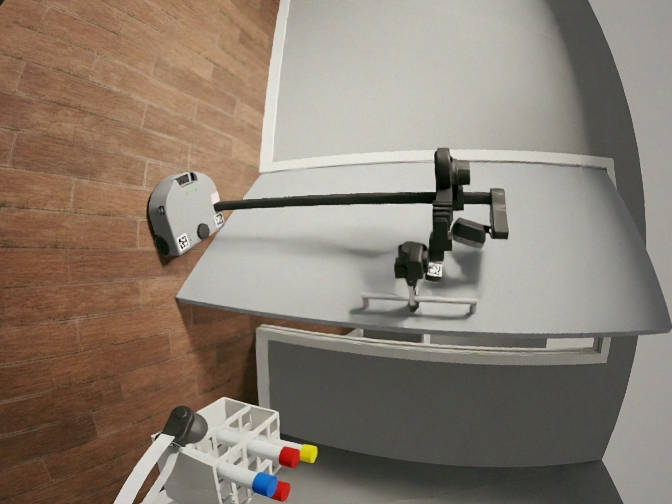

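Call:
execute_actions(
  actions=[
    {"r1": {"base": {"translate_m": -0.048}, "joints": {"arm_m": 0.0865}}},
  ],
  cameras=[],
)

Scene clock: 1344.83 s.
r1.base_odometry: x=+1.103 y=+0.049 heading=-1.404 (m, m, rad; r1's odometry frame)
r1.turned_by_wheels: +0.000 (rad since the last result)
r1.turned_by_imu: +0.001 (rad since the last result)
r1.base_tilt: forward=-0.5 right=-1.1 (deg)
r1.lidar_m: 0.20 0.20 0.23 0.39 0.92 1.73 1.77 2.05 1.06 1.98 1.50 0.24
r1.head_depth_mm: - - - - - - - / - - - - - - - / - - - - - - - / - - - - - - - / - - - - - - - / - - - - - - - / - - - - - - -
r1.base_status: done
r1.joint_positions: lift_m=+1.000 arm_m=+0.086 wrist_yaw_rad=+1.980 wrist_pitch_rad=-0.021 wrist_roll_rad=+0.002 gripper_m=+0.000 head_pan_rad=-0.007 head_tilt_rad=-0.298
r1.joint_status: all done
r1.motor_effort: left_wheel=+3(7) right_wheel=-6(20) lift_m=+31(32) arm_m=+4(8) wrist_yaw_rad=+1(12) wrist_pitch_rad=+7(7) wrist_roll_rad=+0(0) gripper_m=-4(5) head_pan_rad=+3(4) head_tilt_rad=-2(1) (%)
r1.hand_pose: x=+0.2133 y=-0.1295 z=+1.1090 quat_wxyz=(+0.394, +0.596, -0.382, +0.587) (m; r1's base frame)
r1.wrist_depth_mm: 183 179 176 113 169 - 917 / 189 185 181 116 174 - 928 / 196 192 187 120 179 - 969 / 203 198 193 186 186 - - / 210 206 201 126 192 - - / 219 212 208 128 198 - - / 228 223 216 140 207 - -
r2.base_odometry: x=+0.707 y=-0.938 heading=+0.453 (m, m, rad; r2's odometry frame)
r2.turned_by_wheels: +0.000 (rad since the last result)
r2.turned_by_imu: +0.001 (rad since the last result)
r2.base_tilt: forward=+1.0 right=+2.3 (deg)
r2.lidar_m: 1.04 1.74 1.98 1.91 1.22 0.89 0.86 0.89 1.22 1.25 1.29 1.77
r2.head_depth_mm: 1504 1587 1692 1838 1989 1797 340 / 3281 3553 3746 3105 2039 1804 1411 / 905 947 991 1077 1175 1309 1359 / 1011 1067 1089 1208 1308 1405 1392 / 1137 1156 789 1412 1537 1600 1277 / 1310 1043 1103 1556 1774 1430 1215 / 1484 1576 1723 1852 2009 1735 1294
r2.base_status: not commanded
r2.joint_positions: lift_m=+1.000 arm_m=+0.020 wrist_yaw_rad=+1.569 wrist_pitch_rad=-0.346 wrist_roll_rad=+0.006 gripper_m=+0.066 head_pan_rad=+0.007 head_tilt_rad=-0.359
r2.joint_status: not commanded
r2.motor_effort: left_wheel=-3(3) right_wheel=+4(4) lift_m=+41(41) arm_m=-4(5) wrist_yaw_rad=+3(3) wrist_pitch_rad=+8(9) wrist_roll_rad=+0(0) gripper_m=-16(16) head_pan_rad=-5(5) head_tilt_rad=+6(6) (%)
r2.hand_pose: x=+0.2116 y=-0.1659 z=+1.0289 quat_wxyz=(+0.578, +0.579, -0.409, +0.404) (m; r2's base frame)
r2.wrist_depth_mm: - - 748 891 - - - / - - - 135 - - - / - - - 162 181 - - / - - 123 141 120 - - / - - 123 119 117 - - / - - 130 128 125 - - / - - - 139 139 - -
pictures: none
No camera images: the call's "cameras" was empty. Leave "cameras" out to get every camera's image.

Call:
execute_actions(
  actions=[
    {"r1": {"base": {"rotate_rad": -0.13}, "joints": {"arm_m": 0.0645}}},
  ],
  cameras=[],
)

Scene clock: 1349.33 s.
r1.base_odometry: x=+1.103 y=+0.049 heading=-1.533 (m, m, rad; r1's odometry frame)
r1.turned_by_wheels: -0.130 (rad since the last result)
r1.turned_by_imu: -0.127 (rad since the last result)
r1.base_tilt: forward=-0.6 right=-1.1 (deg)
r1.lidar_m: 0.19 0.19 0.20 0.31 0.83 1.60 1.75 2.10 1.13 1.06 1.58 0.24
r1.head_depth_mm: - - - - - - - / - - - - - - - / - - - - - - - / - - - - - - - / - - - - - - - / - - - - - - - / - - - - - - -
r1.base_status: done
r1.joint_positions: lift_m=+1.000 arm_m=+0.065 wrist_yaw_rad=+1.975 wrist_pitch_rad=-0.021 wrist_roll_rad=+0.002 gripper_m=+0.000 head_pan_rad=-0.007 head_tilt_rad=-0.298
r1.joint_status: all done
r1.motor_effort: left_wheel=+3(11) right_wheel=-8(19) lift_m=+31(31) arm_m=-5(5) wrist_yaw_rad=+6(7) wrist_pitch_rad=+7(7) wrist_roll_rad=+0(0) gripper_m=-5(5) head_pan_rad=+4(4) head_tilt_rad=-2(2) (%)
r1.hand_pose: x=+0.2137 y=-0.1093 z=+1.1090 quat_wxyz=(+0.396, +0.595, -0.383, +0.586) (m; r1's base frame)
r1.wrist_depth_mm: 169 170 171 112 175 - 920 / 174 175 176 116 181 - 955 / 178 181 183 121 187 - 983 / 184 186 188 188 193 - - / 191 192 194 126 200 - - / 197 198 200 129 208 - - / 204 207 209 173 215 - -
r2.base_odometry: x=+0.707 y=-0.938 heading=+0.453 (m, m, rad; r2's odometry frame)
r2.turned_by_wheels: +0.000 (rad since the last result)
r2.turned_by_imu: +0.001 (rad since the last result)
r2.base_tilt: forward=+1.0 right=+2.3 (deg)
r2.lidar_m: 1.03 1.74 1.97 1.90 1.22 0.89 0.86 0.89 1.22 1.25 1.30 1.77
r2.head_depth_mm: 1514 1590 1696 1830 1973 1799 340 / 3325 3566 3745 3094 2038 1783 1409 / 885 929 985 1072 1168 1598 1358 / 991 1049 1088 1195 1277 1377 1381 / 1125 1141 826 1393 1505 1586 1271 / 1300 1051 1058 1585 1740 1482 1218 / 1478 1575 1716 1855 2012 1727 1292
r2.base_status: not commanded
r2.joint_positions: lift_m=+1.000 arm_m=+0.020 wrist_yaw_rad=+1.569 wrist_pitch_rad=-0.346 wrist_roll_rad=+0.006 gripper_m=+0.066 head_pan_rad=+0.007 head_tilt_rad=-0.359
r2.joint_status: not commanded
r2.motor_effort: left_wheel=-4(4) right_wheel=+4(4) lift_m=+41(41) arm_m=-5(4) wrist_yaw_rad=+1(1) wrist_pitch_rad=+9(9) wrist_roll_rad=+0(0) gripper_m=-16(16) head_pan_rad=-5(5) head_tilt_rad=+6(6) (%)
r2.hand_pose: x=+0.2116 y=-0.1659 z=+1.0289 quat_wxyz=(+0.578, +0.579, -0.409, +0.404) (m; r2's base frame)
r2.wrist_depth_mm: - - 765 930 - - - / - - - 134 - - - / - - - 162 181 - - / - - 123 142 120 - - / - - 124 119 117 - - / - - 131 129 126 - - / - - - 140 140 - -
pictures: none
No camera images: the call's "cameras" was empty. Leave "cameras" out to get every camera's image.

Call:
execute_actions(
  actions=[
    {"r1": {"base": {"translate_m": -0.048}, "joints": {"arm_m": 0.0805}}},
  ],
  cameras=[],
)

Scene clock: 1354.57 s.
r1.base_odometry: x=+1.101 y=+0.097 heading=-1.533 (m, m, rad; r1's odometry frame)
r1.turned_by_wheels: +0.000 (rad since the last result)
r1.turned_by_imu: +0.001 (rad since the last result)
r1.base_tilt: forward=-0.6 right=-1.1 (deg)
r1.lidar_m: 0.19 0.19 0.21 0.34 0.86 1.64 1.70 2.04 1.12 1.05 1.63 0.23
r1.head_depth_mm: - - - - - - - / - - - - - - - / - - - - - - - / - - - - - - - / - - - - - - - / - - - - - - - / - - - - - - -
r1.base_status: done
r1.joint_positions: lift_m=+1.000 arm_m=+0.080 wrist_yaw_rad=+1.973 wrist_pitch_rad=-0.021 wrist_roll_rad=+0.002 gripper_m=+0.000 head_pan_rad=-0.007 head_tilt_rad=-0.298
r1.joint_status: all done
r1.motor_effort: left_wheel=+2(6) right_wheel=-5(17) lift_m=+32(31) arm_m=+4(7) wrist_yaw_rad=+8(8) wrist_pitch_rad=+7(7) wrist_roll_rad=+0(0) gripper_m=-5(5) head_pan_rad=+4(4) head_tilt_rad=-1(1) (%)
r1.hand_pose: x=+0.2139 y=-0.1251 z=+1.1091 quat_wxyz=(+0.396, +0.594, -0.384, +0.585) (m; r1's base frame)
r1.wrist_depth_mm: 174 174 173 112 171 - 965 / 179 180 178 116 178 - 995 / 186 185 184 120 182 - - / 192 191 190 187 189 - - / 199 198 196 125 196 - - / 206 204 204 128 203 - - / 213 213 210 174 212 - -
r2.base_odometry: x=+0.707 y=-0.938 heading=+0.453 (m, m, rad; r2's odometry frame)
r2.turned_by_wheels: +0.000 (rad since the last result)
r2.turned_by_imu: +0.001 (rad since the last result)
r2.base_tilt: forward=+1.0 right=+2.3 (deg)
r2.lidar_m: 0.98 1.19 1.98 1.90 1.22 0.89 0.86 0.89 1.22 1.25 1.29 1.77
r2.head_depth_mm: 1509 1589 1688 1831 1987 1807 340 / 3350 3586 3827 3103 2038 1793 1409 / 826 884 953 1037 2182 1716 1396 / 932 984 1029 1114 1197 1287 1331 / 1072 1138 1132 1330 1442 1559 1314 / 1267 968 769 1494 1714 1428 1221 / 1473 1556 1721 1859 2022 1726 1243
r2.base_status: not commanded
r2.joint_positions: lift_m=+1.000 arm_m=+0.020 wrist_yaw_rad=+1.569 wrist_pitch_rad=-0.346 wrist_roll_rad=+0.006 gripper_m=+0.066 head_pan_rad=+0.007 head_tilt_rad=-0.359
r2.joint_status: not commanded
r2.motor_effort: left_wheel=-3(4) right_wheel=+4(4) lift_m=+41(41) arm_m=-4(4) wrist_yaw_rad=+1(0) wrist_pitch_rad=+9(9) wrist_roll_rad=+0(1) gripper_m=-16(16) head_pan_rad=-5(5) head_tilt_rad=+6(6) (%)
r2.hand_pose: x=+0.2116 y=-0.1659 z=+1.0289 quat_wxyz=(+0.578, +0.579, -0.409, +0.404) (m; r2's base frame)
r2.wrist_depth_mm: - - 770 - - - - / - - - 134 - - - / - - - 162 180 - - / - - 123 141 119 - - / - - 123 119 118 - - / - - 130 129 126 - - / - - - 140 140 - -
pictures: none
No camera images: the call's "cameras" was empty. Leave "cameras" out to get every camera's image.

Call:
execute_actions(
  actions=[
    {"r1": {"base": {"translate_m": -0.048}, "joints": {"arm_m": 0.095}}},
  ],
  cameras=[],
)

Scene clock: 1379.47 s.
r1.base_odometry: x=+1.099 y=+0.145 heading=-1.533 (m, m, rad; r1's odometry frame)
r1.turned_by_wheels: +0.000 (rad since the last result)
r1.turned_by_imu: +0.001 (rad since the last result)
r1.base_tilt: forward=-0.5 right=-1.0 (deg)
r1.lidar_m: 0.20 0.20 0.22 0.37 0.88 1.64 1.65 1.99 1.91 1.04 1.68 0.23
r1.head_depth_mm: - - - - - - - / - - - - - - - / - - - - - - - / - - - - - - - / - - - - - - - / - - - - - - - / - - - - - - -
r1.base_status: done
r1.joint_positions: lift_m=+1.000 arm_m=+0.095 wrist_yaw_rad=+1.978 wrist_pitch_rad=-0.021 wrist_roll_rad=+0.002 gripper_m=+0.000 head_pan_rad=-0.007 head_tilt_rad=-0.298
r1.joint_status: all done
r1.motor_effort: left_wheel=+3(9) right_wheel=-6(19) lift_m=+32(32) arm_m=+4(7) wrist_yaw_rad=+2(10) wrist_pitch_rad=+7(7) wrist_roll_rad=+0(1) gripper_m=-5(5) head_pan_rad=+3(3) head_tilt_rad=-2(2) (%)
r1.hand_pose: x=+0.2134 y=-0.1383 z=+1.1091 quat_wxyz=(+0.395, +0.595, -0.382, +0.586) (m; r1's base frame)
r1.wrist_depth_mm: 183 179 175 113 169 - 982 / 189 185 182 116 174 - - / 195 192 186 120 179 - - / 202 197 194 186 186 - - / 209 206 199 126 192 - - / 216 213 208 128 198 - - / 225 221 215 173 207 - -
r2.base_odometry: x=+0.707 y=-0.938 heading=+0.453 (m, m, rad; r2's odometry frame)
r2.turned_by_wheels: +0.000 (rad since the last result)
r2.turned_by_imu: +0.001 (rad since the last result)
r2.base_tilt: forward=+1.0 right=+2.3 (deg)
r2.lidar_m: 0.95 1.06 1.97 1.90 1.22 0.89 0.86 0.89 1.22 1.25 1.30 1.77
r2.head_depth_mm: 1515 1594 1700 1830 1992 1814 340 / 3379 3561 3753 3083 2022 1794 1405 / 801 3470 3770 3550 2312 1782 1409 / 867 900 936 1017 1107 1201 1308 / 1015 1083 1088 1241 1361 1492 1394 / 1230 1178 756 1572 1731 1628 1219 / 1475 1030 995 1839 1988 1736 1204
r2.base_status: not commanded
r2.joint_positions: lift_m=+1.000 arm_m=+0.020 wrist_yaw_rad=+1.569 wrist_pitch_rad=-0.346 wrist_roll_rad=+0.006 gripper_m=+0.066 head_pan_rad=+0.007 head_tilt_rad=-0.359
r2.joint_status: not commanded
r2.motor_effort: left_wheel=-4(3) right_wheel=+4(4) lift_m=+41(41) arm_m=-4(4) wrist_yaw_rad=+1(2) wrist_pitch_rad=+9(9) wrist_roll_rad=+0(0) gripper_m=-16(16) head_pan_rad=-5(5) head_tilt_rad=+6(5) (%)
r2.hand_pose: x=+0.2116 y=-0.1659 z=+1.0289 quat_wxyz=(+0.578, +0.579, -0.409, +0.404) (m; r2's base frame)
r2.wrist_depth_mm: - 836 870 - - - - / - - 869 134 - - - / - - - 162 182 - - / - - 124 141 119 - - / - - 123 119 118 - - / - - 130 128 126 - - / - - - 140 140 - -
pictures: none
No camera images: the call's "cameras" was empty. Leave "cameras" out to get every camera's image.

Call:
execute_actions(
  actions=[
    {"r1": {"base": {"rotate_rad": -0.13}, "joints": {"arm_m": 0.072}}},
  ],
  cameras=[],
)

Scene clock: 1384.30 s.
r1.base_odometry: x=+1.099 y=+0.145 heading=-1.663 (m, m, rad; r1's odometry frame)
r1.turned_by_wheels: -0.130 (rad since the last result)
r1.turned_by_imu: -0.127 (rad since the last result)
r1.base_tilt: forward=-0.5 right=-1.0 (deg)
r1.lidar_m: 0.19 0.18 0.20 0.30 0.81 1.32 1.64 1.85 1.92 1.04 1.82 0.23
r1.head_depth_mm: - - - - - - - / - - - - - - - / - - - - - - - / - - - - - - - / - - - - - - - / - - - - - - - / - - - - - - -
r1.base_status: done
r1.joint_positions: lift_m=+1.000 arm_m=+0.072 wrist_yaw_rad=+1.970 wrist_pitch_rad=-0.021 wrist_roll_rad=+0.002 gripper_m=+0.000 head_pan_rad=-0.007 head_tilt_rad=-0.298
r1.joint_status: all done
r1.motor_effort: left_wheel=+3(11) right_wheel=-8(17) lift_m=+31(32) arm_m=-5(5) wrist_yaw_rad=+11(12) wrist_pitch_rad=+7(7) wrist_roll_rad=+0(0) gripper_m=-5(6) head_pan_rad=+3(3) head_tilt_rad=-2(1) (%)
r1.hand_pose: x=+0.2142 y=-0.1180 z=+1.1091 quat_wxyz=(+0.397, +0.594, -0.385, +0.585) (m; r1's base frame)
r1.wrist_depth_mm: 168 169 171 112 175 - - / 172 174 177 116 181 - - / 178 180 182 182 187 - - / 182 185 187 188 193 - - / 189 191 193 128 200 - - / 195 198 200 129 208 - - / 202 204 210 210 215 - -
r2.base_odometry: x=+0.707 y=-0.938 heading=+0.453 (m, m, rad; r2's odometry frame)
r2.turned_by_wheels: +0.000 (rad since the last result)
r2.turned_by_imu: +0.001 (rad since the last result)
r2.base_tilt: forward=+1.0 right=+2.3 (deg)
r2.lidar_m: 0.94 1.06 1.98 1.90 1.22 0.89 0.86 0.89 1.22 1.25 1.30 1.77
r2.head_depth_mm: 1508 1594 1691 1846 1981 1799 340 / 3363 3607 3752 3070 2046 1784 1412 / 3293 3543 3805 3538 2426 1788 1398 / 841 872 914 983 1081 1186 1277 / 992 1061 1108 1231 1331 1459 1385 / 1215 949 822 1498 1658 1439 1217 / 1473 1043 751 1823 2021 1726 1205
r2.base_status: not commanded
r2.joint_positions: lift_m=+1.000 arm_m=+0.020 wrist_yaw_rad=+1.569 wrist_pitch_rad=-0.346 wrist_roll_rad=+0.006 gripper_m=+0.066 head_pan_rad=+0.007 head_tilt_rad=-0.359
r2.joint_status: not commanded
r2.motor_effort: left_wheel=-4(4) right_wheel=+4(4) lift_m=+41(41) arm_m=-4(5) wrist_yaw_rad=+2(2) wrist_pitch_rad=+9(9) wrist_roll_rad=+0(0) gripper_m=-15(16) head_pan_rad=-5(5) head_tilt_rad=+6(5) (%)
r2.hand_pose: x=+0.2116 y=-0.1659 z=+1.0289 quat_wxyz=(+0.578, +0.579, -0.409, +0.404) (m; r2's base frame)
r2.wrist_depth_mm: - 695 826 - - - - / - - 900 134 - - - / - - - 162 180 - - / - - 124 141 119 - - / - - 123 119 117 - - / - - 130 128 126 - - / - - - 139 141 - -
pictures: none
No camera images: the call's "cameras" was empty. Leave "cameras" out to get every camera's image.

Call:
execute_actions(
  actions=[
    {"r1": {"base": {"translate_m": -0.048}, "joints": {"arm_m": 0.090}}},
  ],
  cameras=[],
)

Scene clock: 1389.63 s.
r1.base_odometry: x=+1.103 y=+0.193 heading=-1.662 (m, m, rad; r1's odometry frame)
r1.turned_by_wheels: +0.000 (rad since the last result)
r1.turned_by_imu: +0.001 (rad since the last result)
r1.base_tilt: forward=-0.5 right=-1.1 (deg)
r1.lidar_m: 0.19 0.19 0.21 0.33 0.82 1.34 1.60 1.79 1.90 1.05 1.87 0.23
r1.head_depth_mm: - - - - - - - / - - - - - - - / - - - - - - - / - - - - - - - / - - - - - - - / - - - - - - - / - - - - - - -
r1.base_status: done
r1.joint_positions: lift_m=+1.000 arm_m=+0.090 wrist_yaw_rad=+1.972 wrist_pitch_rad=-0.020 wrist_roll_rad=+0.002 gripper_m=+0.000 head_pan_rad=-0.007 head_tilt_rad=-0.298
r1.joint_status: all done
r1.motor_effort: left_wheel=+2(7) right_wheel=-5(21) lift_m=+31(32) arm_m=+4(8) wrist_yaw_rad=+10(12) wrist_pitch_rad=+7(7) wrist_roll_rad=+0(0) gripper_m=-5(5) head_pan_rad=+4(4) head_tilt_rad=-1(1) (%)
r1.hand_pose: x=+0.2140 y=-0.1348 z=+1.1091 quat_wxyz=(+0.396, +0.594, -0.384, +0.585) (m; r1's base frame)
r1.wrist_depth_mm: 174 174 173 112 172 - - / 181 179 178 116 178 - - / 185 185 184 121 183 - - / 191 190 190 187 189 - - / 199 198 197 126 196 - - / 206 205 205 129 204 - - / 211 212 211 208 211 - -
r2.base_odometry: x=+0.707 y=-0.938 heading=+0.453 (m, m, rad; r2's odometry frame)
r2.turned_by_wheels: +0.000 (rad since the last result)
r2.turned_by_imu: +0.001 (rad since the last result)
r2.base_tilt: forward=+1.0 right=+2.3 (deg)
r2.lidar_m: 0.90 1.05 1.98 1.90 1.22 0.89 0.86 0.89 1.22 1.25 1.29 1.77
r2.head_depth_mm: 1512 1591 1695 1832 1978 1801 340 / 3351 3578 3753 3108 2045 1792 1409 / 3318 3548 3882 3831 2434 1777 1400 / 762 813 886 952 1051 1163 1310 / 915 972 952 1129 1231 1341 1346 / 1162 1215 886 1490 1709 1679 1285 / 1473 953 732 1808 1971 1676 1202
r2.base_status: not commanded
r2.joint_positions: lift_m=+1.000 arm_m=+0.020 wrist_yaw_rad=+1.569 wrist_pitch_rad=-0.346 wrist_roll_rad=+0.006 gripper_m=+0.066 head_pan_rad=+0.007 head_tilt_rad=-0.359
r2.joint_status: not commanded
r2.motor_effort: left_wheel=-4(4) right_wheel=+4(4) lift_m=+41(41) arm_m=-4(4) wrist_yaw_rad=+2(2) wrist_pitch_rad=+9(9) wrist_roll_rad=+0(1) gripper_m=-16(16) head_pan_rad=-4(5) head_tilt_rad=+6(6) (%)
r2.hand_pose: x=+0.2116 y=-0.1659 z=+1.0289 quat_wxyz=(+0.578, +0.579, -0.409, +0.404) (m; r2's base frame)
r2.wrist_depth_mm: - 674 803 - - - - / - - 783 135 - - - / - - - 162 180 - - / - - 123 141 119 - - / - - 123 119 117 - - / - - 130 128 127 - - / - - - 139 140 - -
pictures: none
No camera images: the call's "cameras" was empty. Leave "cameras" out to get every camera's image.

Call:
execute_actions(
  actions=[
    {"r1": {"base": {"translate_m": -0.048}, "joints": {"arm_m": 0.1055}}},
  ],
  cameras=[],
)

Scene clock: 1395.10 s.
r1.base_odometry: x=+1.108 y=+0.241 heading=-1.662 (m, m, rad; r1's odometry frame)
r1.turned_by_wheels: +0.000 (rad since the last result)
r1.turned_by_imu: +0.001 (rad since the last result)
r1.base_tilt: forward=-0.5 right=-1.1 (deg)
r1.lidar_m: 0.19 0.19 0.22 0.37 0.83 1.36 1.55 1.73 1.89 1.05 1.93 0.23
r1.head_depth_mm: - - - - - - - / - - - - - - - / - - - - - - - / - - - - - - - / - - - - - - - / - - - - - - - / - - - - - - -
r1.base_status: done
r1.joint_positions: lift_m=+1.000 arm_m=+0.105 wrist_yaw_rad=+1.979 wrist_pitch_rad=-0.020 wrist_roll_rad=+0.002 gripper_m=+0.000 head_pan_rad=-0.007 head_tilt_rad=-0.298
r1.joint_status: all done
r1.motor_effort: left_wheel=+3(7) right_wheel=-6(20) lift_m=+31(32) arm_m=+4(6) wrist_yaw_rad=+1(10) wrist_pitch_rad=+7(7) wrist_roll_rad=+0(0) gripper_m=-5(6) head_pan_rad=+4(3) head_tilt_rad=-1(2) (%)
r1.hand_pose: x=+0.2134 y=-0.1486 z=+1.1091 quat_wxyz=(+0.394, +0.595, -0.382, +0.587) (m; r1's base frame)
r1.wrist_depth_mm: 182 179 175 113 169 - - / 188 185 182 116 174 - - / 195 191 187 120 179 - - / 200 198 193 185 186 - - / 208 205 200 126 193 - - / 216 211 208 128 198 - - / 225 220 216 140 207 - -
r2.base_odometry: x=+0.707 y=-0.938 heading=+0.453 (m, m, rad; r2's odometry frame)
r2.turned_by_wheels: +0.000 (rad since the last result)
r2.turned_by_imu: +0.001 (rad since the last result)
r2.base_tilt: forward=+1.1 right=+2.3 (deg)
r2.lidar_m: 0.88 1.05 1.98 1.90 1.22 0.89 0.86 0.89 1.22 1.25 1.29 1.77
r2.head_depth_mm: 1507 1591 1704 1835 1987 1794 340 / 3377 3585 3794 3060 2022 1791 1413 / 3350 3606 3880 3837 2435 1771 1399 / 3333 3493 3711 3472 2296 1704 1357 / 816 853 870 954 1099 1195 1273 / 1080 1179 1250 1447 1627 1618 1300 / 1475 900 917 1817 1981 1422 1201
r2.base_status: not commanded
r2.joint_positions: lift_m=+1.000 arm_m=+0.020 wrist_yaw_rad=+1.569 wrist_pitch_rad=-0.346 wrist_roll_rad=+0.006 gripper_m=+0.066 head_pan_rad=+0.007 head_tilt_rad=-0.359
r2.joint_status: not commanded
r2.motor_effort: left_wheel=-3(4) right_wheel=+4(4) lift_m=+41(41) arm_m=-5(4) wrist_yaw_rad=+1(1) wrist_pitch_rad=+9(9) wrist_roll_rad=+0(0) gripper_m=-16(16) head_pan_rad=-5(5) head_tilt_rad=+6(6) (%)
r2.hand_pose: x=+0.2116 y=-0.1659 z=+1.0289 quat_wxyz=(+0.578, +0.579, -0.409, +0.404) (m; r2's base frame)
r2.wrist_depth_mm: - 889 844 - - - - / - - 755 134 - - - / - - - 162 180 - - / - - 124 141 119 - - / - - 123 119 117 - - / - - 131 129 126 - - / - - - 140 140 - -
pictures: none
No camera images: the call's "cameras" was empty. Leave "cameras" out to get every camera's image.

Call:
execute_actions(
  actions=[
    {"r1": {"base": {"rotate_rad": -0.13}, "joints": {"arm_m": 0.084}}},
  ],
  cameras=[],
)

Scene clock: 1404.90 s.
r1.base_odometry: x=+1.108 y=+0.241 heading=-1.792 (m, m, rad; r1's odometry frame)
r1.turned_by_wheels: -0.130 (rad since the last result)
r1.turned_by_imu: -0.127 (rad since the last result)
r1.base_tilt: forward=-0.5 right=-1.2 (deg)
r1.lidar_m: 0.18 0.18 0.19 0.29 0.79 1.14 1.55 1.64 1.92 1.05 1.05 0.23
r1.head_depth_mm: - - - - - - - / - - - - - - - / - - - - - - - / - - - - - - - / - - - - - - - / - - - - - - - / - - - - - - -
r1.base_status: done
r1.joint_positions: lift_m=+1.000 arm_m=+0.084 wrist_yaw_rad=+1.974 wrist_pitch_rad=-0.020 wrist_roll_rad=+0.002 gripper_m=+0.000 head_pan_rad=-0.007 head_tilt_rad=-0.298
r1.joint_status: all done
r1.motor_effort: left_wheel=+4(11) right_wheel=-8(20) lift_m=+31(31) arm_m=-5(5) wrist_yaw_rad=+8(8) wrist_pitch_rad=+7(7) wrist_roll_rad=+0(0) gripper_m=-5(5) head_pan_rad=+4(4) head_tilt_rad=-2(1) (%)
r1.hand_pose: x=+0.2139 y=-0.1291 z=+1.1091 quat_wxyz=(+0.396, +0.594, -0.384, +0.585) (m; r1's base frame)
r1.wrist_depth_mm: 168 170 171 113 176 - - / 173 174 176 116 181 - - / 179 180 181 122 187 - - / 183 186 188 188 193 - - / 189 192 194 127 199 - - / 196 198 199 129 208 - - / 203 204 209 209 215 - -
r2.base_odometry: x=+0.707 y=-0.938 heading=+0.453 (m, m, rad; r2's odometry frame)
r2.turned_by_wheels: +0.000 (rad since the last result)
r2.turned_by_imu: +0.001 (rad since the last result)
r2.base_tilt: forward=+1.0 right=+2.3 (deg)
r2.lidar_m: 0.87 1.05 1.97 1.90 1.22 0.89 0.86 0.89 1.22 1.24 1.30 1.77
r2.head_depth_mm: 1507 1598 1703 1832 1982 1791 340 / 3349 3599 3758 3115 2026 1791 1412 / 3331 3615 3881 3829 2422 1773 1404 / 3352 3553 3809 3512 2411 1767 1397 / 775 823 864 925 1037 1134 1252 / 1049 1144 1211 1407 1602 1599 1324 / 1469 902 917 1800 1955 1471 1199
r2.base_status: not commanded
r2.joint_positions: lift_m=+1.000 arm_m=+0.020 wrist_yaw_rad=+1.569 wrist_pitch_rad=-0.346 wrist_roll_rad=+0.006 gripper_m=+0.066 head_pan_rad=+0.007 head_tilt_rad=-0.359
r2.joint_status: not commanded
r2.motor_effort: left_wheel=-4(4) right_wheel=+4(4) lift_m=+41(41) arm_m=-4(4) wrist_yaw_rad=+2(2) wrist_pitch_rad=+8(9) wrist_roll_rad=+0(0) gripper_m=-16(16) head_pan_rad=-5(4) head_tilt_rad=+5(5) (%)
r2.hand_pose: x=+0.2116 y=-0.1659 z=+1.0289 quat_wxyz=(+0.578, +0.579, -0.409, +0.404) (m; r2's base frame)
r2.wrist_depth_mm: - 919 931 - - - - / - - 731 134 - - - / - - 896 162 180 - - / - - 123 141 119 - - / - - 123 119 117 - - / - - 131 128 126 - - / - - - 139 140 - -
pictures: none
No camera images: the call's "cameras" was empty. Leave "cameras" out to get every camera's image.

E=+8. Next translate with arm +0.0155+0.0013.

Call:
execute_actions(
  actions=[
    {"r1": {"base": {"translate_m": -0.048}, "joints": {"arm_m": 0.1008}}},
  ],
  cameras=[],
)

Scene clock: 1408.93 s.
r1.base_odometry: x=+1.118 y=+0.288 heading=-1.792 (m, m, rad; r1's odometry frame)
r1.turned_by_wheels: +0.000 (rad since the last result)
r1.turned_by_imu: +0.001 (rad since the last result)
r1.base_tilt: forward=-0.6 right=-1.1 (deg)
r1.lidar_m: 0.18 0.18 0.20 0.32 0.79 1.15 1.50 1.60 1.92 1.11 1.06 0.22
r1.head_depth_mm: - - - - - - - / - - - - - - - / - - - - - - - / - - - - - - - / - - - - - - - / - - - - - - - / - - - - - - -
r1.base_status: done
r1.joint_positions: lift_m=+1.000 arm_m=+0.100 wrist_yaw_rad=+1.973 wrist_pitch_rad=-0.020 wrist_roll_rad=+0.002 gripper_m=+0.000 head_pan_rad=-0.007 head_tilt_rad=-0.298
r1.joint_status: all done
r1.motor_effort: left_wheel=+3(8) right_wheel=-5(20) lift_m=+32(31) arm_m=+3(7) wrist_yaw_rad=+9(9) wrist_pitch_rad=+7(7) wrist_roll_rad=+0(0) gripper_m=-5(4) head_pan_rad=+4(4) head_tilt_rad=-1(2) (%)
r1.hand_pose: x=+0.2140 y=-0.1454 z=+1.1092 quat_wxyz=(+0.396, +0.594, -0.384, +0.585) (m; r1's base frame)
r1.wrist_depth_mm: 174 173 172 112 172 - - / 179 179 178 116 177 - - / 184 184 184 121 183 - - / 191 190 190 187 189 - - / 198 197 197 126 196 - - / 204 204 203 128 203 - - / 212 212 211 174 211 - -
r2.base_odometry: x=+0.707 y=-0.938 heading=+0.453 (m, m, rad; r2's odometry frame)
r2.turned_by_wheels: +0.000 (rad since the last result)
r2.turned_by_imu: +0.001 (rad since the last result)
r2.base_tilt: forward=+1.0 right=+2.3 (deg)
r2.lidar_m: 0.85 1.07 1.97 1.90 1.21 0.89 0.86 0.89 1.22 1.24 1.29 1.77
r2.head_depth_mm: 1506 1591 1700 1821 1992 1798 340 / 3358 3593 3779 3089 2034 1799 1414 / 3386 3650 3894 3822 2430 1780 1407 / 3376 3590 3850 3783 2420 1777 1392 / 717 771 837 915 1010 1129 1275 / 914 949 940 1141 1444 1562 1377 / 1476 1504 1681 1847 1981 1421 1241
r2.base_status: not commanded
r2.joint_positions: lift_m=+1.000 arm_m=+0.020 wrist_yaw_rad=+1.569 wrist_pitch_rad=-0.346 wrist_roll_rad=+0.006 gripper_m=+0.066 head_pan_rad=+0.007 head_tilt_rad=-0.359
r2.joint_status: not commanded
r2.motor_effort: left_wheel=-3(4) right_wheel=+4(4) lift_m=+41(41) arm_m=-5(5) wrist_yaw_rad=+3(2) wrist_pitch_rad=+8(9) wrist_roll_rad=+1(0) gripper_m=-16(17) head_pan_rad=-5(4) head_tilt_rad=+6(6) (%)
r2.hand_pose: x=+0.2116 y=-0.1659 z=+1.0289 quat_wxyz=(+0.578, +0.579, -0.409, +0.404) (m; r2's base frame)
r2.wrist_depth_mm: 642 977 - - - - - / - - 713 134 - - - / - - 767 162 181 - - / - - 123 141 119 - - / - - 123 119 118 - - / - - 131 128 126 - - / - - - 139 140 - -
pictures: none
No camera images: the call's "cameras" was empty. Leave "cameras" out to get every camera's image.

E=+9. Next translate with arm +0.0135+0.0017.

Call:
execute_actions(
  actions=[
    {"r1": {"base": {"translate_m": -0.048}, "joints": {"arm_m": 0.116}}},
  ],
  cameras=[],
)

Scene clock: 1413.33 s.
r1.base_odometry: x=+1.129 y=+0.334 heading=-1.791 (m, m, rad; r1's odometry frame)
r1.turned_by_wheels: +0.000 (rad since the last result)
r1.turned_by_imu: +0.001 (rad since the last result)
r1.base_tilt: forward=-0.5 right=-1.0 (deg)
r1.lidar_m: 0.19 0.19 0.22 0.36 0.79 1.16 1.46 1.54 1.92 1.11 1.08 0.22
r1.head_depth_mm: - - - - - - - / - - - - - - - / - - - - - - - / - - - - - - - / - - - - - - - / - - - - - - - / - - - - - - -
r1.base_status: done
r1.joint_positions: lift_m=+1.000 arm_m=+0.116 wrist_yaw_rad=+1.978 wrist_pitch_rad=-0.020 wrist_roll_rad=+0.002 gripper_m=+0.000 head_pan_rad=-0.007 head_tilt_rad=-0.298
r1.joint_status: all done
r1.motor_effort: left_wheel=+4(8) right_wheel=-7(20) lift_m=+31(32) arm_m=+5(9) wrist_yaw_rad=+2(10) wrist_pitch_rad=+6(7) wrist_roll_rad=+0(0) gripper_m=-5(5) head_pan_rad=+3(3) head_tilt_rad=-1(1) (%)
r1.hand_pose: x=+0.2134 y=-0.1593 z=+1.1092 quat_wxyz=(+0.395, +0.595, -0.382, +0.586) (m; r1's base frame)
r1.wrist_depth_mm: 182 179 174 113 169 - - / 188 184 181 116 174 - - / 194 190 187 120 180 - - / 201 197 193 186 185 - - / 209 205 200 125 193 - - / 216 212 208 128 198 - - / 225 219 216 139 208 - -
r2.base_odometry: x=+0.707 y=-0.938 heading=+0.453 (m, m, rad; r2's odometry frame)
r2.turned_by_wheels: +0.000 (rad since the last result)
r2.turned_by_imu: +0.001 (rad since the last result)
r2.base_tilt: forward=+1.0 right=+2.2 (deg)
r2.lidar_m: 0.84 1.08 1.98 1.90 1.21 0.89 0.86 0.89 1.22 1.25 1.29 1.77
r2.head_depth_mm: 1511 1583 1704 1831 1992 1801 340 / 3377 3584 3736 3080 2048 1790 1415 / 3362 3591 3856 3804 2445 1771 1402 / 3345 3608 3845 3732 2413 1767 1399 / 3400 3620 3820 3614 2270 1697 1351 / 692 767 834 891 1178 1437 1337 / 1471 1583 1688 1860 1986 1463 1277
r2.base_status: not commanded
r2.joint_positions: lift_m=+1.000 arm_m=+0.020 wrist_yaw_rad=+1.569 wrist_pitch_rad=-0.346 wrist_roll_rad=+0.006 gripper_m=+0.066 head_pan_rad=+0.007 head_tilt_rad=-0.359
r2.joint_status: not commanded
r2.motor_effort: left_wheel=-4(3) right_wheel=+4(4) lift_m=+41(41) arm_m=-4(5) wrist_yaw_rad=+3(2) wrist_pitch_rad=+9(9) wrist_roll_rad=+0(0) gripper_m=-16(16) head_pan_rad=-5(5) head_tilt_rad=+6(6) (%)
r2.hand_pose: x=+0.2116 y=-0.1659 z=+1.0289 quat_wxyz=(+0.578, +0.579, -0.409, +0.404) (m; r2's base frame)
r2.wrist_depth_mm: 652 920 - - - - - / - - 696 134 - - - / - - 766 162 182 - - / - - 123 141 119 - - / - - 123 119 118 - - / - - 131 128 126 - - / - - - 140 140 - -
pictures: none
No camera images: the call's "cameras" was empty. Leave "cameras" out to get every camera's image.

Call:
execute_actions(
  actions=[
    {"r1": {"base": {"rotate_rad": -0.13}, "joints": {"arm_m": 0.096}}},
  ],
  cameras=[],
)

Scene clock: 1431.37 s.
r1.base_odometry: x=+1.129 y=+0.334 heading=-1.921 (m, m, rad; r1's odometry frame)
r1.turned_by_wheels: -0.130 (rad since the last result)
r1.turned_by_imu: -0.127 (rad since the last result)
r1.base_tilt: forward=-0.6 right=-1.1 (deg)
r1.lidar_m: 0.18 0.17 0.19 0.28 0.75 1.01 1.45 1.49 1.95 1.88 1.08 0.22
r1.head_depth_mm: - - - - - - - / - - - - - - - / - - - - - - - / - - - - - - - / - - - - - - - / - - - - - - - / - - - - - - -
r1.base_status: done
r1.joint_positions: lift_m=+1.000 arm_m=+0.096 wrist_yaw_rad=+1.975 wrist_pitch_rad=-0.020 wrist_roll_rad=+0.002 gripper_m=+0.000 head_pan_rad=-0.007 head_tilt_rad=-0.298
r1.joint_status: all done
r1.motor_effort: left_wheel=+4(11) right_wheel=-9(19) lift_m=+32(32) arm_m=-4(4) wrist_yaw_rad=+5(6) wrist_pitch_rad=+7(7) wrist_roll_rad=+0(0) gripper_m=-5(5) head_pan_rad=+4(5) head_tilt_rad=-2(1) (%)
r1.hand_pose: x=+0.2137 y=-0.1406 z=+1.1092 quat_wxyz=(+0.395, +0.595, -0.383, +0.586) (m; r1's base frame)
r1.wrist_depth_mm: 168 169 171 112 176 - - / 173 174 176 116 182 - - / 179 179 182 121 187 - - / 184 186 188 188 193 - - / 190 192 195 126 200 - - / 195 198 200 129 208 - - / 202 204 209 208 215 - -
r2.base_odometry: x=+0.707 y=-0.938 heading=+0.453 (m, m, rad; r2's odometry frame)
r2.turned_by_wheels: +0.000 (rad since the last result)
r2.turned_by_imu: +0.001 (rad since the last result)
r2.base_tilt: forward=+1.0 right=+2.3 (deg)
r2.lidar_m: 0.84 1.08 1.97 1.90 1.22 0.89 0.86 0.89 1.22 1.25 1.30 1.78
r2.head_depth_mm: 1504 1588 1698 1827 1984 1807 340 / 3351 3579 3806 3077 2040 1784 1411 / 3365 3614 3854 3833 2426 1777 1404 / 3385 3559 3859 3785 2402 1769 1397 / 3396 3625 3875 3637 2384 1766 1391 / 677 736 843 988 1002 1225 1301 / 1474 1554 1661 1827 1994 1428 1280
r2.base_status: not commanded
r2.joint_positions: lift_m=+1.000 arm_m=+0.020 wrist_yaw_rad=+1.569 wrist_pitch_rad=-0.346 wrist_roll_rad=+0.006 gripper_m=+0.066 head_pan_rad=+0.007 head_tilt_rad=-0.359
r2.joint_status: not commanded
r2.motor_effort: left_wheel=-3(4) right_wheel=+4(4) lift_m=+41(41) arm_m=-4(5) wrist_yaw_rad=+1(2) wrist_pitch_rad=+9(9) wrist_roll_rad=+0(1) gripper_m=-15(16) head_pan_rad=-4(5) head_tilt_rad=+6(6) (%)
r2.hand_pose: x=+0.2116 y=-0.1659 z=+1.0289 quat_wxyz=(+0.578, +0.579, -0.409, +0.404) (m; r2's base frame)
r2.wrist_depth_mm: 663 934 - - - - - / - - 733 134 - - - / - - 788 162 181 - - / - - 123 140 119 - - / - - 122 119 117 - - / - - 130 129 126 - - / - - - 140 140 - -
pictures: none
No camera images: the call's "cameras" was empty. Leave "cameras" out to get every camera's image.

E=+5. Translate with arm +0.0165.

Call:
execute_actions(
  actions=[
    {"r1": {"base": {"translate_m": -0.048}, "joints": {"arm_m": 0.1125}}},
  ],
  cameras=[],
)

Scene clock: 1435.37 s.
r1.base_odometry: x=+1.145 y=+0.379 heading=-1.921 (m, m, rad; r1's odometry frame)
r1.turned_by_wheels: +0.000 (rad since the last result)
r1.turned_by_imu: +0.001 (rad since the last result)
r1.base_tilt: forward=-0.6 right=-1.2 (deg)
r1.lidar_m: 0.18 0.18 0.20 0.31 0.76 1.01 1.41 1.44 1.90 1.88 1.10 0.22
r1.head_depth_mm: - - - - - - - / - - - - - - - / - - - - - - - / - - - - - - - / - - - - - - - / - - - - - - - / - - - - - - -
r1.base_status: done
r1.joint_positions: lift_m=+1.000 arm_m=+0.112 wrist_yaw_rad=+1.974 wrist_pitch_rad=-0.020 wrist_roll_rad=+0.002 gripper_m=+0.000 head_pan_rad=-0.007 head_tilt_rad=-0.298
r1.joint_status: all done
r1.motor_effort: left_wheel=+3(7) right_wheel=-6(21) lift_m=+31(31) arm_m=+4(7) wrist_yaw_rad=+7(9) wrist_pitch_rad=+7(7) wrist_roll_rad=+0(0) gripper_m=-5(5) head_pan_rad=+3(4) head_tilt_rad=+0(1) (%)
r1.hand_pose: x=+0.2139 y=-0.1568 z=+1.1092 quat_wxyz=(+0.396, +0.594, -0.384, +0.586) (m; r1's base frame)
r1.wrist_depth_mm: 174 174 173 112 173 - - / 180 179 178 115 178 - - / 185 184 184 120 182 - - / 192 190 190 187 189 - - / 197 196 197 126 195 - - / 204 204 203 128 205 - - / 213 212 211 173 212 - -
r2.base_odometry: x=+0.707 y=-0.938 heading=+0.453 (m, m, rad; r2's odometry frame)
r2.turned_by_wheels: +0.000 (rad since the last result)
r2.turned_by_imu: +0.001 (rad since the last result)
r2.base_tilt: forward=+1.0 right=+2.3 (deg)
r2.lidar_m: 0.83 0.83 1.98 1.90 1.22 0.89 0.86 0.89 1.22 1.24 1.29 1.77
r2.head_depth_mm: 1505 1586 1711 1837 1992 1815 340 / 3326 3571 3786 3110 2026 1785 1408 / 3344 3612 3871 3825 2428 1786 1398 / 3371 3653 3850 3752 2400 1768 1397 / 3376 3598 3828 3651 2368 1759 1383 / 3399 3633 3790 3356 2143 1684 1301 / 1454 757 830 1812 2011 1730 1302
r2.base_status: not commanded
r2.joint_positions: lift_m=+1.000 arm_m=+0.020 wrist_yaw_rad=+1.569 wrist_pitch_rad=-0.346 wrist_roll_rad=+0.006 gripper_m=+0.066 head_pan_rad=+0.007 head_tilt_rad=-0.359
r2.joint_status: not commanded
r2.motor_effort: left_wheel=-4(4) right_wheel=+4(4) lift_m=+41(41) arm_m=-5(4) wrist_yaw_rad=+1(2) wrist_pitch_rad=+9(9) wrist_roll_rad=+0(0) gripper_m=-16(16) head_pan_rad=-5(5) head_tilt_rad=+6(6) (%)
r2.hand_pose: x=+0.2116 y=-0.1659 z=+1.0289 quat_wxyz=(+0.578, +0.579, -0.409, +0.404) (m; r2's base frame)
r2.wrist_depth_mm: 875 744 - - - - - / - 942 - 134 - - - / - - - 162 181 - - / - - 123 141 119 - - / - - 123 119 118 - - / - - 130 129 125 - - / - - - 139 139 - -
pictures: none
No camera images: the call's "cameras" was empty. Leave "cameras" out to get every camera's image.


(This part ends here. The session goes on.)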